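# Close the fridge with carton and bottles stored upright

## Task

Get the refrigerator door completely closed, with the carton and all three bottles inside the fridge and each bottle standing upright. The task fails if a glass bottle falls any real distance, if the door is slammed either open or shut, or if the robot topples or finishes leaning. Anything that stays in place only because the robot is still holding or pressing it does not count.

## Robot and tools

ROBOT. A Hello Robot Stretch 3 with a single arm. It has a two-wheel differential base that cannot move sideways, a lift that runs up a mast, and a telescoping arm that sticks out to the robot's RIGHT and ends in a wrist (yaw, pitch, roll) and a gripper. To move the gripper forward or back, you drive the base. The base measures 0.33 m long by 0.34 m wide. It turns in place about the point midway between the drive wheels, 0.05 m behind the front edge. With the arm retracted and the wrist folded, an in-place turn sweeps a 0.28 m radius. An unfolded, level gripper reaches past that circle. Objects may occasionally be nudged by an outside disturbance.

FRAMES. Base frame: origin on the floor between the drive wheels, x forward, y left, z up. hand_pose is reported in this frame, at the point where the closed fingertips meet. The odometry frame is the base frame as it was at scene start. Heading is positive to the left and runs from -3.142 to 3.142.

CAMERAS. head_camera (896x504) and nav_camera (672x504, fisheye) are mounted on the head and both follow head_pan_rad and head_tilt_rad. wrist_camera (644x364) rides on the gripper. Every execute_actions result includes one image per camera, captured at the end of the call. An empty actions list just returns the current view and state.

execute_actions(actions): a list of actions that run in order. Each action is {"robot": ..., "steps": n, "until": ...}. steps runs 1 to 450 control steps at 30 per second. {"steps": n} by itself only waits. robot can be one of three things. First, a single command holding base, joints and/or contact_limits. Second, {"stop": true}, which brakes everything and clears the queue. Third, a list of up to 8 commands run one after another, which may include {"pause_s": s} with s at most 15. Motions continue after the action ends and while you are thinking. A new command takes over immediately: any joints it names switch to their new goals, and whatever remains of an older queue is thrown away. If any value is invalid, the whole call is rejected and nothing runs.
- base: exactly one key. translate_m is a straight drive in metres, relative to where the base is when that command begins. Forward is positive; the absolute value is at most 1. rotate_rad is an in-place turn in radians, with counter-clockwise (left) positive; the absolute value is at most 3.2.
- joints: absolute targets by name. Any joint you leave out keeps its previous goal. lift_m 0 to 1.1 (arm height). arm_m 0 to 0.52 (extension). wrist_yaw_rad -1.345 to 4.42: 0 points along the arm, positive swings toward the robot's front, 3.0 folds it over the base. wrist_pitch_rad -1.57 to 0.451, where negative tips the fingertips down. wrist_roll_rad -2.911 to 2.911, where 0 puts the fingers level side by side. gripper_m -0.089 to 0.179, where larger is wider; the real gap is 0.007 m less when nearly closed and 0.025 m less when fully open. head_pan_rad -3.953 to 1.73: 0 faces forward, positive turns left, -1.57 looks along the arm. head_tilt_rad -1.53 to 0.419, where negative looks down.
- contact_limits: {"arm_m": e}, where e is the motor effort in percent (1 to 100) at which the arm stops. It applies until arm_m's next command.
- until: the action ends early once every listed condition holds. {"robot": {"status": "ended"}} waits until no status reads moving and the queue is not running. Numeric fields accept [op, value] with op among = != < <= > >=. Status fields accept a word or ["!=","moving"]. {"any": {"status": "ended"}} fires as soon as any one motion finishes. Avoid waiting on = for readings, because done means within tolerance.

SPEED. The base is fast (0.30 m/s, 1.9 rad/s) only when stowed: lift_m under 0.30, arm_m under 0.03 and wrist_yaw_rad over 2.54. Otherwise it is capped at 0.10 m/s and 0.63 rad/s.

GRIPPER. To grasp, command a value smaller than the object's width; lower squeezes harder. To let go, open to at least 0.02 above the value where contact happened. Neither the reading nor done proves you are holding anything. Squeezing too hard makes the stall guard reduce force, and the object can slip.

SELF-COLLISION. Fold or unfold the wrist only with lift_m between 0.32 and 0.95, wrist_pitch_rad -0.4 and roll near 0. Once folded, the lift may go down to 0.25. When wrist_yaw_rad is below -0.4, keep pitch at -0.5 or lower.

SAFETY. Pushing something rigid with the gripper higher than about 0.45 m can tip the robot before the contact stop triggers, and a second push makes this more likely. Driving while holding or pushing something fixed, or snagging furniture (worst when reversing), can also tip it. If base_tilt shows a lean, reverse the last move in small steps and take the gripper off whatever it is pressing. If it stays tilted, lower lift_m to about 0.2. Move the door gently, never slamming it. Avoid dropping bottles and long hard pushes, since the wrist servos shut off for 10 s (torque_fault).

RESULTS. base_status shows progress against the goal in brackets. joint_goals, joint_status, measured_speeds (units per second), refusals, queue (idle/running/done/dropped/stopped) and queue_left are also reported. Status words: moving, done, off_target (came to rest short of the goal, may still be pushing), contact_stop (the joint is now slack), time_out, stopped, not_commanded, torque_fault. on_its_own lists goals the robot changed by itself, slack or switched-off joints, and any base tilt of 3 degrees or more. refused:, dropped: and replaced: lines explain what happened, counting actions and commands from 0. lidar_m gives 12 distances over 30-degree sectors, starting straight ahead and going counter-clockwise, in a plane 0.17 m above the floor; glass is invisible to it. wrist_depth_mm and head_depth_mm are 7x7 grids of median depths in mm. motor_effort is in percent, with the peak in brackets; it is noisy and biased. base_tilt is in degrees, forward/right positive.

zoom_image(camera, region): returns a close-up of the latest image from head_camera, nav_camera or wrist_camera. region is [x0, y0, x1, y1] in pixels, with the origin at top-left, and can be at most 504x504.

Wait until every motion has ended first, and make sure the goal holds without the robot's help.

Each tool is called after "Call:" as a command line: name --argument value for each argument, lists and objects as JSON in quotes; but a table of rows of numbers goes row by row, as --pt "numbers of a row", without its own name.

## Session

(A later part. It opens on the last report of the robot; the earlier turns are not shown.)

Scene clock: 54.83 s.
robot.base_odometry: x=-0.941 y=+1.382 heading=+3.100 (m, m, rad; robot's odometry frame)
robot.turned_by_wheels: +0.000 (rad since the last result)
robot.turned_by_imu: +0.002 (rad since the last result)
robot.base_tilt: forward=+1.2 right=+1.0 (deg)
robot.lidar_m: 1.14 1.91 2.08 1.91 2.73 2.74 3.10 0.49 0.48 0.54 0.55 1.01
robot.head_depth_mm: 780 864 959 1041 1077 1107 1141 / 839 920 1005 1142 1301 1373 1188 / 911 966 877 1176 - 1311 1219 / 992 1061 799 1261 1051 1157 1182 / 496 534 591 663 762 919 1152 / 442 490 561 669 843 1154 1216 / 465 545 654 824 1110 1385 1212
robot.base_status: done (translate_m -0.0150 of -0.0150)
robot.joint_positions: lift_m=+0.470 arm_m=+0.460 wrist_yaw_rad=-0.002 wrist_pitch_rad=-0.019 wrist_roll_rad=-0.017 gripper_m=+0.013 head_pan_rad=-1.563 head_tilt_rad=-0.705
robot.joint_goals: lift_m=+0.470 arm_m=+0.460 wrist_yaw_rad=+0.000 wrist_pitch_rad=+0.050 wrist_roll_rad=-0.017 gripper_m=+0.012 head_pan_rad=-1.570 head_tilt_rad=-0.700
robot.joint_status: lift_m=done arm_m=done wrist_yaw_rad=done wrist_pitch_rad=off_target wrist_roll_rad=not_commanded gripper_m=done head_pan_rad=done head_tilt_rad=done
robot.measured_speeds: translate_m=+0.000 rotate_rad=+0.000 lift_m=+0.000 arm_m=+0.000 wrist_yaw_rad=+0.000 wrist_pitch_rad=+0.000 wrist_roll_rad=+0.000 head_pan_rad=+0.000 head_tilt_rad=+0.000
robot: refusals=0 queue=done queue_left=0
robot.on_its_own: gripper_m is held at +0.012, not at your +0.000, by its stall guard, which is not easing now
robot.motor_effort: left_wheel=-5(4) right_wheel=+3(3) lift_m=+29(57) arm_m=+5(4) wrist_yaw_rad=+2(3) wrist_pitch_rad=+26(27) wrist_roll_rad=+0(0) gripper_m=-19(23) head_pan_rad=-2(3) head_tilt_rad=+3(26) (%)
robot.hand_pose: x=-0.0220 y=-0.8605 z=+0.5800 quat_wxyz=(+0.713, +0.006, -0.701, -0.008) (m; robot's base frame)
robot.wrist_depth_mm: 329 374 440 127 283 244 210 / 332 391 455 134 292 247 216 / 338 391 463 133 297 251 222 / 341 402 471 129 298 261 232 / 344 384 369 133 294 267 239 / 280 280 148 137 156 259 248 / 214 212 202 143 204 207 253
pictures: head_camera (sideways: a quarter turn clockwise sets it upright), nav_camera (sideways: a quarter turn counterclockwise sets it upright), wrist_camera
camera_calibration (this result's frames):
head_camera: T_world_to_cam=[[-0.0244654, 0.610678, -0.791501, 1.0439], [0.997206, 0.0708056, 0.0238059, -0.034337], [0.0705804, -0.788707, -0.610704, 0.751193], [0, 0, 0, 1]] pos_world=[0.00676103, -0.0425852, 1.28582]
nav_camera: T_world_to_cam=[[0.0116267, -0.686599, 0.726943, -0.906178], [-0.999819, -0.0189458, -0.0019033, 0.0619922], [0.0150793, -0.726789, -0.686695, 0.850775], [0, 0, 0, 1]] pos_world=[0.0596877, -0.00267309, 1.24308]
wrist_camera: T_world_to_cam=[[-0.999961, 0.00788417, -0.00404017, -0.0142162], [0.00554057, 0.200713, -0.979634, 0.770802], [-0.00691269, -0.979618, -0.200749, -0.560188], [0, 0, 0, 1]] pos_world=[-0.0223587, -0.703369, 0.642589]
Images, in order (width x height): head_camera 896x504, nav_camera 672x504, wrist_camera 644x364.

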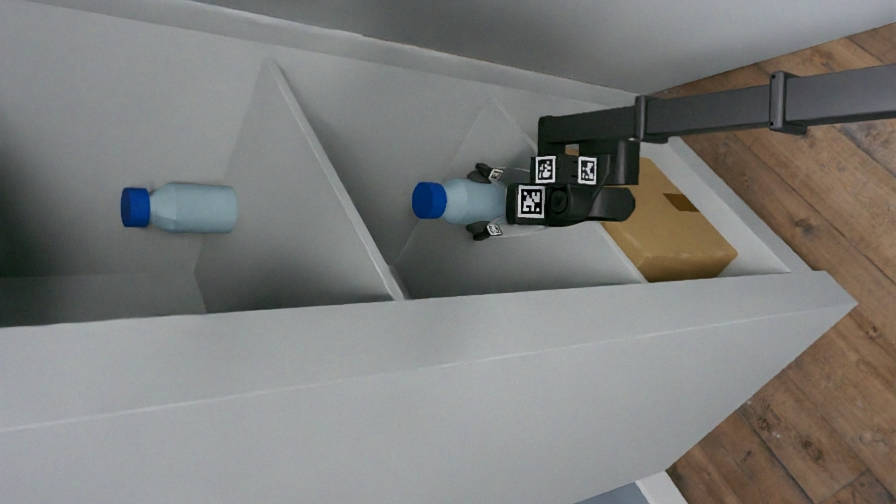

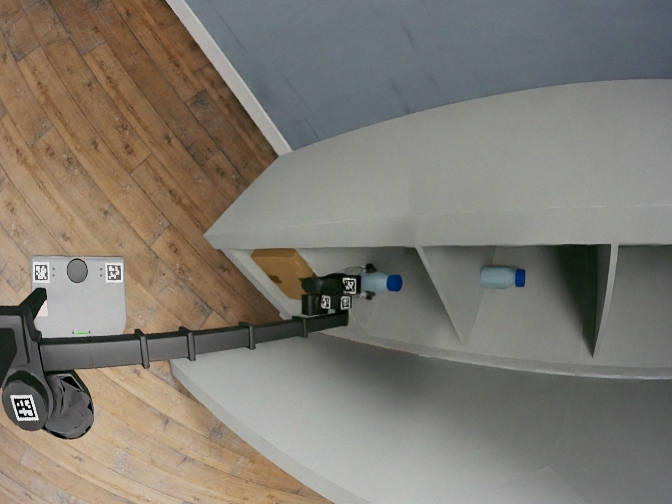

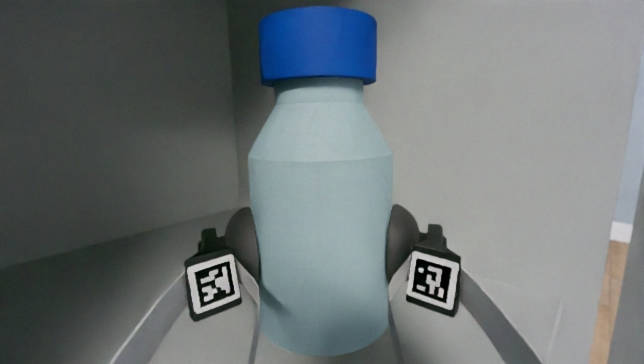

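Call:
execute_actions --actions '[{"robot":{"joints":{"lift_m":0.44}},"steps":100,"until":{"robot":{"status":"ended"}}},{"robot":[{"joints":{"gripper_m":0.12,"wrist_pitch_rad":0}},{"joints":{"arm_m":0.0}},{"joints":{"wrist_pitch_rad":-1.3,"gripper_m":0.0}},{"base":{"translate_m":-0.5},"joints":{"head_pan_rad":-1.2,"head_tilt_rad":-0.9}},{"joints":{"wrist_pitch_rad":0}},{"joints":{"arm_m":0.3,"lift_m":0.25}}],"steps":450,"until":{"robot":{"status":"ended"}}},{"steps":200,"until":{"robot":{"status":"ended"}}}]'

Call:
execute_actions --actions '[{"robot":[{"base":{"translate_m":0.4}}],"steps":450,"until":{"robot":{"status":"ended"}}}]'

Scene clock: 74.73 s.
robot.base_odometry: x=-0.441 y=+1.361 heading=+3.100 (m, m, rad; robot's odometry frame)
robot.turned_by_wheels: +0.000 (rad since the last result)
robot.turned_by_imu: +0.001 (rad since the last result)
robot.base_tilt: forward=+1.2 right=+1.1 (deg)
robot.lidar_m: 1.56 2.41 2.06 2.70 2.38 2.38 2.69 2.35 2.34 0.40 0.36 0.82
robot.head_depth_mm: 1485 396 1885 1682 1455 - 1131 / 421 622 981 1606 1450 1252 1131 / 300 344 410 510 708 1215 1135 / 308 361 427 542 704 1242 1140 / 973 1354 1161 1273 1416 1282 1142 / 982 1293 1237 1294 1384 1285 1145 / 986 1230 1207 1091 1449 1293 1148
robot.base_status: done (translate_m -0.5000 of -0.5000)
robot.joint_positions: lift_m=+0.250 arm_m=+0.300 wrist_yaw_rad=-0.002 wrist_pitch_rad=-0.022 wrist_roll_rad=-0.017 gripper_m=+0.000 head_pan_rad=-1.207 head_tilt_rad=-0.889
robot.joint_goals: lift_m=+0.250 arm_m=+0.300 wrist_yaw_rad=+0.000 wrist_pitch_rad=+0.000 wrist_roll_rad=-0.017 gripper_m=+0.000 head_pan_rad=-1.200 head_tilt_rad=-0.900
robot.joint_status: lift_m=done arm_m=done wrist_yaw_rad=done wrist_pitch_rad=done wrist_roll_rad=not_commanded gripper_m=done head_pan_rad=done head_tilt_rad=done
robot.measured_speeds: translate_m=+0.000 rotate_rad=+0.000 lift_m=+0.000 arm_m=+0.000 wrist_yaw_rad=+0.000 wrist_pitch_rad=+0.000 wrist_roll_rad=+0.000 head_pan_rad=+0.000 head_tilt_rad=+0.000
robot: refusals=0 queue=done queue_left=0
robot.motor_effort: left_wheel=-2(12) right_wheel=+2(3) lift_m=+25(29) arm_m=+5(5) wrist_yaw_rad=+1(2) wrist_pitch_rad=+8(26) wrist_roll_rad=+1(0) gripper_m=-2(82) head_pan_rad=+3(20) head_tilt_rad=-7(30) (%)
robot.hand_pose: x=-0.0219 y=-0.7004 z=+0.3594 quat_wxyz=(+0.713, +0.007, -0.701, -0.009) (m; robot's base frame)
robot.wrist_depth_mm: 225 364 - - - - - / 223 358 - - - - - / 221 353 - - - - - / 217 344 - - - - - / 216 338 - - - - - / 211 334 870 - 855 830 814 / 213 328 643 645 637 635 627
pictures: head_camera (sideways: a quarter turn clockwise sets it upright), nav_camera (sideways: a quarter turn counterclockwise sets it upright), wrist_camera
camera_calibration (this result's frames):
head_camera: T_world_to_cam=[[-0.283658, 0.689424, -0.666508, 0.88258], [0.911883, 0.408961, 0.0349357, -0.0482993], [0.296661, -0.597868, -0.744679, 0.924071], [0, 0, 0, 1]] pos_world=[0.0202578, -0.0362473, 1.27807]
nav_camera: T_world_to_cam=[[0.293439, -0.752836, 0.589179, -0.728386], [-0.930676, -0.365824, -0.0039192, 0.0641942], [0.218486, -0.547185, -0.807993, 1.00727], [0, 0, 0, 1]] pos_world=[0.0534057, 0.0262919, 1.24327]
wrist_camera: T_world_to_cam=[[-0.999962, 0.00769921, -0.00406416, -0.0164398], [0.00554704, 0.203645, -0.979029, 0.524388], [-0.00671011, -0.979015, -0.20368, -0.446165], [0, 0, 0, 1]] pos_world=[-0.0223418, -0.543464, 0.422449]
Images, in order (width x height): head_camera 896x504, nav_camera 672x504, wrist_camera 644x364.

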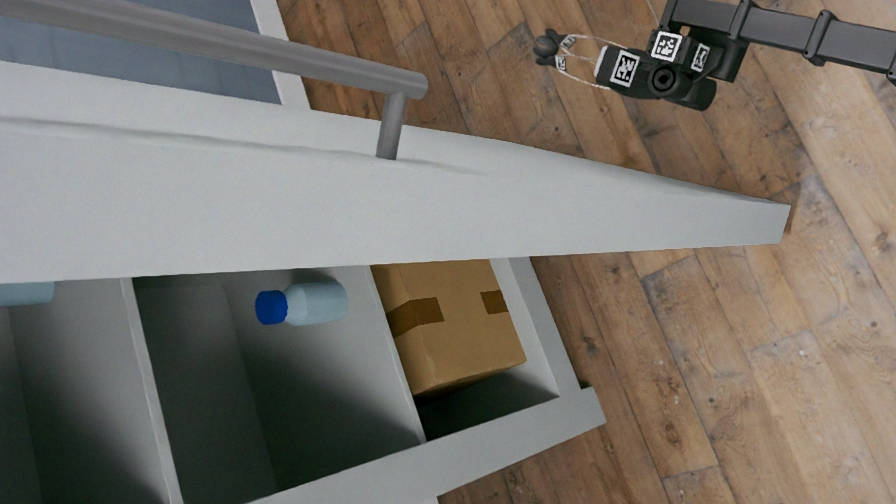

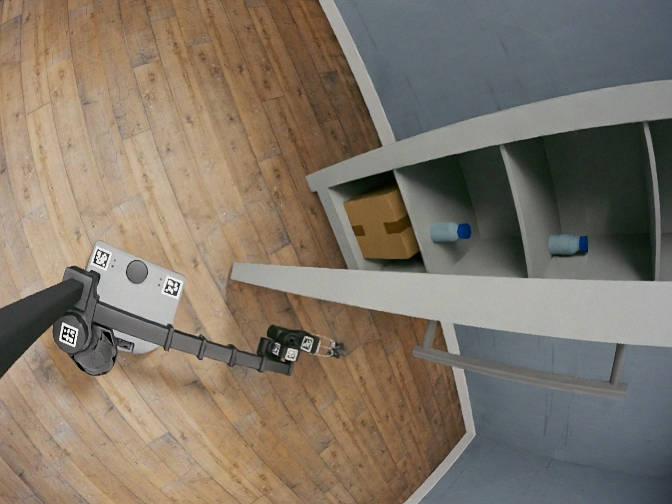

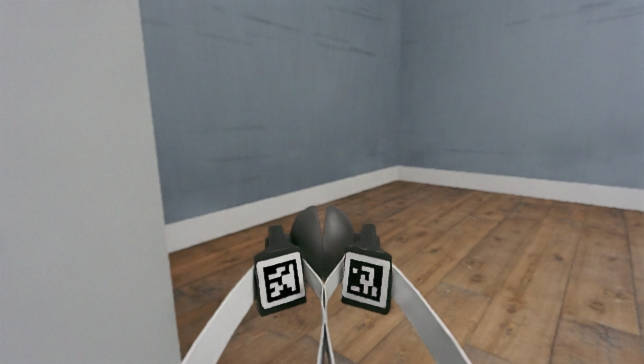

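Scene clock: 79.97 s.
robot.base_odometry: x=-0.841 y=+1.378 heading=+3.099 (m, m, rad; robot's odometry frame)
robot.turned_by_wheels: -0.001 (rad since the last result)
robot.turned_by_imu: +0.000 (rad since the last result)
robot.base_tilt: forward=+1.2 right=+1.0 (deg)
robot.lidar_m: 1.22 2.03 2.14 1.94 2.65 2.67 3.01 2.62 2.36 0.54 0.51 1.08
robot.head_depth_mm: 494 579 701 888 1210 - 1133 / 437 521 652 814 1062 1247 1134 / 447 517 597 750 964 1236 1136 / 476 554 660 815 1066 1263 1142 / 605 736 937 1287 1434 1288 1139 / 837 1057 1270 1513 1467 1287 1146 / 940 1063 1217 1424 1461 1297 1149
robot.base_status: done (translate_m +0.4000 of +0.4000)
robot.joint_positions: lift_m=+0.250 arm_m=+0.300 wrist_yaw_rad=-0.050 wrist_pitch_rad=-0.022 wrist_roll_rad=-0.017 gripper_m=+0.000 head_pan_rad=-1.207 head_tilt_rad=-0.889
robot.joint_goals: lift_m=+0.250 arm_m=+0.300 wrist_yaw_rad=+0.000 wrist_pitch_rad=+0.000 wrist_roll_rad=-0.017 gripper_m=+0.000 head_pan_rad=-1.200 head_tilt_rad=-0.900
robot.joint_status: lift_m=done arm_m=done wrist_yaw_rad=done wrist_pitch_rad=done wrist_roll_rad=not_commanded gripper_m=done head_pan_rad=done head_tilt_rad=done
robot.measured_speeds: translate_m=+0.000 rotate_rad=+0.000 lift_m=+0.000 arm_m=+0.000 wrist_yaw_rad=+0.000 wrist_pitch_rad=+0.000 wrist_roll_rad=+0.000 head_pan_rad=+0.000 head_tilt_rad=+0.000
robot: refusals=0 queue=done queue_left=0
robot.on_its_own: left_wheel is at rest, and its effort (-26) is outside its rest range (-18 to +18); right_wheel is at rest, and its effort (+20) is outside its rest range (-18 to +18); wrist_yaw_rad is at rest, and its effort (+44) is outside its rest range (-12 to +12)
robot.motor_effort: left_wheel=-26(31) right_wheel=+20(31) lift_m=+24(25) arm_m=+4(5) wrist_yaw_rad=+44(44) wrist_pitch_rad=+8(9) wrist_roll_rad=+1(0) gripper_m=-7(7) head_pan_rad=+3(2) head_tilt_rad=-7(7) (%)
robot.hand_pose: x=-0.0342 y=-0.7000 z=+0.3594 quat_wxyz=(+0.713, -0.009, -0.701, -0.026) (m; robot's base frame)
robot.wrist_depth_mm: 90 101 128 171 260 - - / 91 103 130 176 271 - - / 92 105 133 181 284 - - / 94 107 136 186 297 - - / 95 109 139 171 335 - - / 97 111 137 - 401 837 829 / 98 112 138 202 318 637 630
pictures: head_camera (sideways: a quarter turn clockwise sets it upright), nav_camera (sideways: a quarter turn counterclockwise sets it upright), wrist_camera
camera_calibration (this result's frames):
head_camera: T_world_to_cam=[[-0.284083, 0.689854, -0.665882, 0.881767], [0.911759, 0.409232, 0.0349841, -0.0483615], [0.296634, -0.597186, -0.745237, 0.924797], [0, 0, 0, 1]] pos_world=[0.0202625, -0.0362239, 1.27804]
nav_camera: T_world_to_cam=[[0.293861, -0.753202, 0.5885, -0.727504], [-0.930557, -0.366126, -0.00392816, 0.0642051], [0.218424, -0.546479, -0.808488, 1.00791], [0, 0, 0, 1]] pos_world=[0.0533795, 0.0263534, 1.24328]
wrist_camera: T_world_to_cam=[[-0.998429, 0.0558997, -0.0038933, 0.00496562], [0.0152017, 0.203333, -0.978992, 0.52443], [-0.0539337, -0.977513, -0.203864, -0.446457], [0, 0, 0, 1]] pos_world=[-0.0270934, -0.543329, 0.422416]
Images, in order (width x height): head_camera 896x504, nav_camera 672x504, wrist_camera 644x364.

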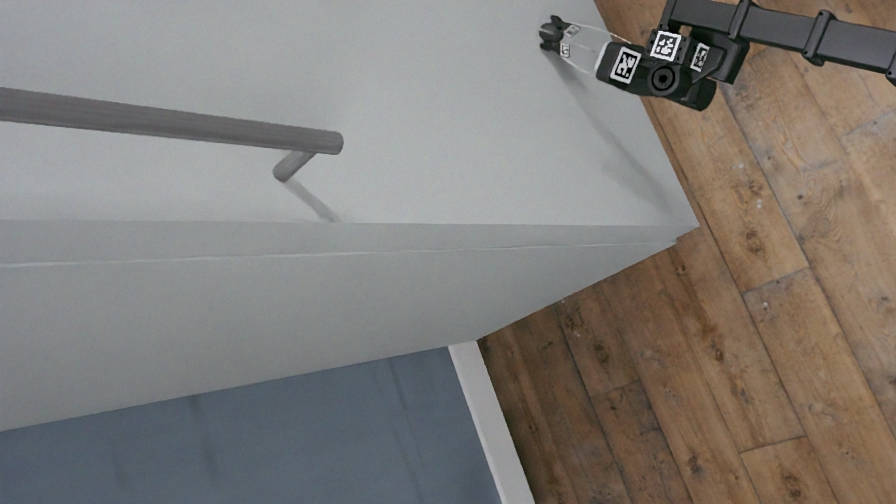

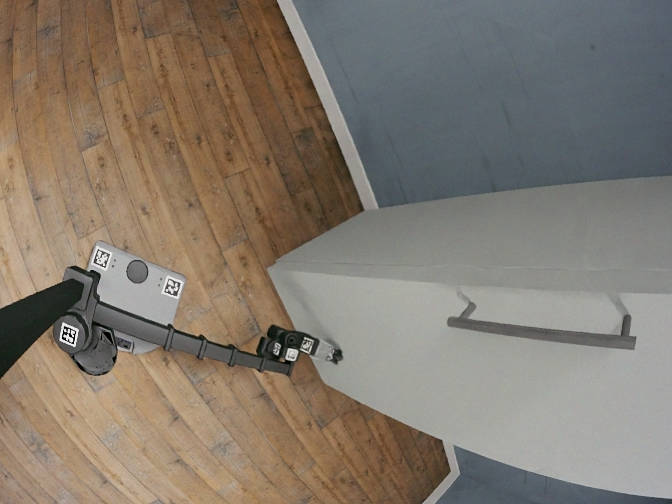

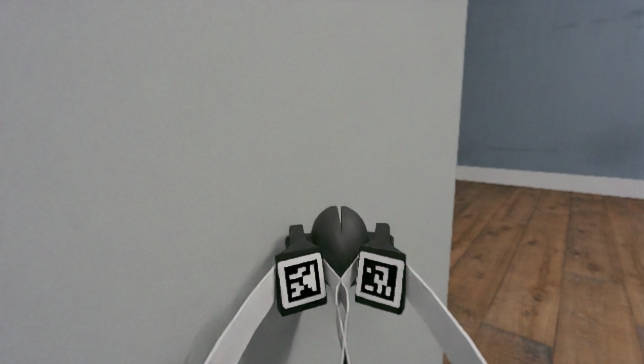

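Call:
execute_actions --actions '[{"robot":{"joints":{"arm_m":0.2,"head_pan_rad":1.4,"head_tilt_rad":-0.3}},"steps":150,"until":{"robot":{"status":"ended"}}}]'

Scene clock: 81.90 s.
robot.base_odometry: x=-0.841 y=+1.378 heading=+3.100 (m, m, rad; robot's odometry frame)
robot.turned_by_wheels: +0.001 (rad since the last result)
robot.turned_by_imu: +0.002 (rad since the last result)
robot.base_tilt: forward=+1.2 right=+1.0 (deg)
robot.lidar_m: 1.23 2.04 2.15 1.93 2.65 2.67 3.03 2.61 2.35 0.54 0.51 1.08
robot.head_depth_mm: 1926 2002 2081 2162 2277 2081 1607 / 2027 2117 2200 2325 2423 2091 1615 / 2152 2248 2324 2376 2471 2086 1613 / 2278 2420 2462 2635 2722 2036 1619 / 2457 2583 2670 2862 2884 2066 1604 / 2679 2792 2875 3107 2865 2067 1603 / 2823 2985 3093 3199 2814 2062 1597
robot.base_status: done (translate_m +0.4000 of +0.4000)
robot.joint_positions: lift_m=+0.250 arm_m=+0.200 wrist_yaw_rad=-0.069 wrist_pitch_rad=-0.022 wrist_roll_rad=-0.017 gripper_m=+0.000 head_pan_rad=+1.393 head_tilt_rad=-0.310
robot.joint_goals: lift_m=+0.250 arm_m=+0.200 wrist_yaw_rad=-0.067 wrist_pitch_rad=+0.000 wrist_roll_rad=-0.017 gripper_m=+0.000 head_pan_rad=+1.400 head_tilt_rad=-0.300
robot.joint_status: lift_m=done arm_m=done wrist_yaw_rad=done wrist_pitch_rad=done wrist_roll_rad=not_commanded gripper_m=done head_pan_rad=done head_tilt_rad=done
robot.measured_speeds: translate_m=+0.000 rotate_rad=+0.000 lift_m=+0.000 arm_m=+0.000 wrist_yaw_rad=+0.000 wrist_pitch_rad=+0.000 wrist_roll_rad=+0.000 head_pan_rad=+0.000 head_tilt_rad=+0.000
robot: refusals=0 queue=done queue_left=0
robot.on_its_own: wrist_yaw_rad is held at -0.067, not at your +0.000, by its stall guard, which is not easing now
robot.motor_effort: left_wheel=-2(26) right_wheel=+2(20) lift_m=+25(25) arm_m=-4(4) wrist_yaw_rad=+2(44) wrist_pitch_rad=+9(9) wrist_roll_rad=+1(1) gripper_m=-2(7) head_pan_rad=+3(27) head_tilt_rad=+7(51) (%)
robot.hand_pose: x=-0.0392 y=-0.6003 z=+0.3594 quat_wxyz=(+0.713, -0.016, -0.701, -0.033) (m; robot's base frame)
robot.wrist_depth_mm: 141 164 207 281 432 - - / 143 167 212 287 450 - - / 145 169 215 297 471 - - / 147 172 221 303 493 - - / 149 175 225 312 527 - - / 151 179 219 - 840 831 805 / 154 182 246 332 519 637 629
pictures: head_camera (sideways: a quarter turn clockwise sets it upright), nav_camera (sideways: a quarter turn counterclockwise sets it upright), wrist_camera
camera_calibration (this result's frames):
head_camera: T_world_to_cam=[[-0.0265038, -0.258746, -0.965582, 1.271], [-0.993888, 0.110366, -0.00229391, 0.0117822], [0.107161, 0.95962, -0.26009, 0.294735], [0, 0, 0, 1]] pos_world=[0.0138125, 0.0447335, 1.30394]
nav_camera: T_world_to_cam=[[0.0565094, 0.349689, 0.93516, -1.17796], [0.986092, -0.16618, 0.00255331, 0.0440759], [0.156297, 0.92201, -0.354217, 0.417334], [0, 0, 0, 1]] pos_world=[-0.0421253, 0.0344586, 1.24929]
wrist_camera: T_world_to_cam=[[-0.997155, 0.075279, -0.00387614, 0.00611523], [0.0191332, 0.203032, -0.978985, 0.504178], [-0.0729101, -0.976274, -0.203894, -0.349171], [0, 0, 0, 1]] pos_world=[-0.0290068, -0.443711, 0.422413]
Images, in order (width x height): head_camera 896x504, nav_camera 672x504, wrist_camera 644x364.

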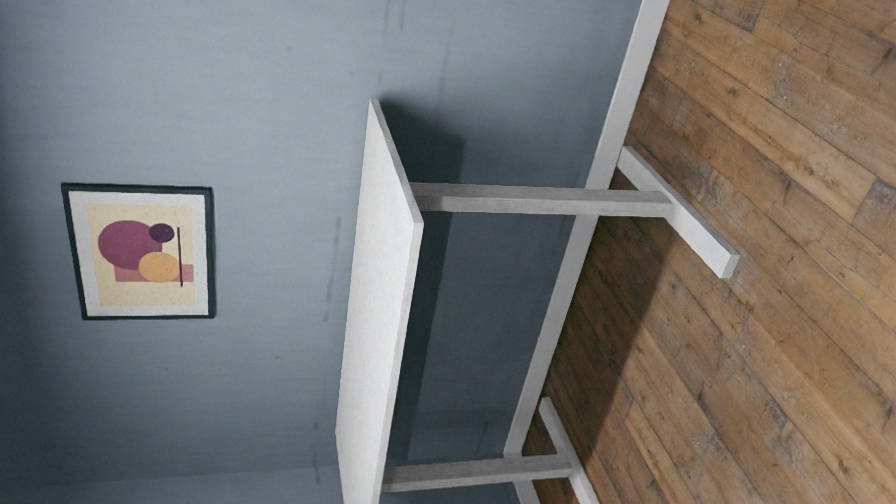

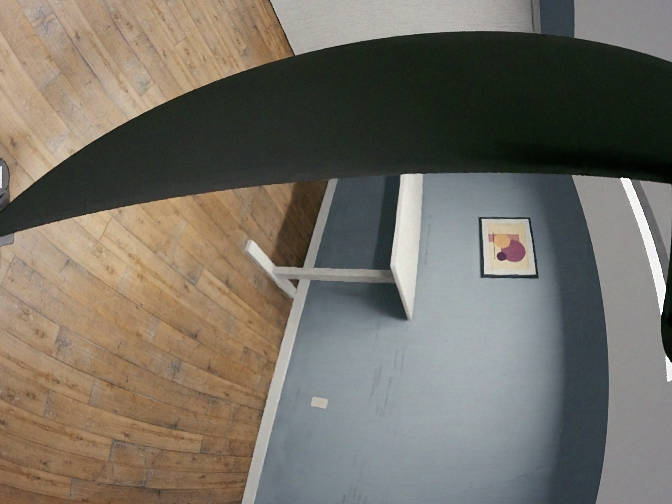

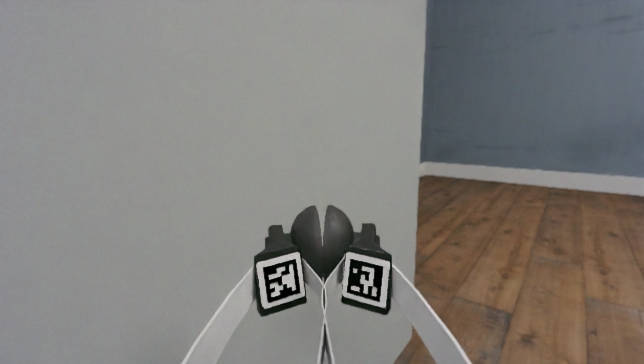

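Call:
finished_scene --scene 1

The scene is finished: the task was done.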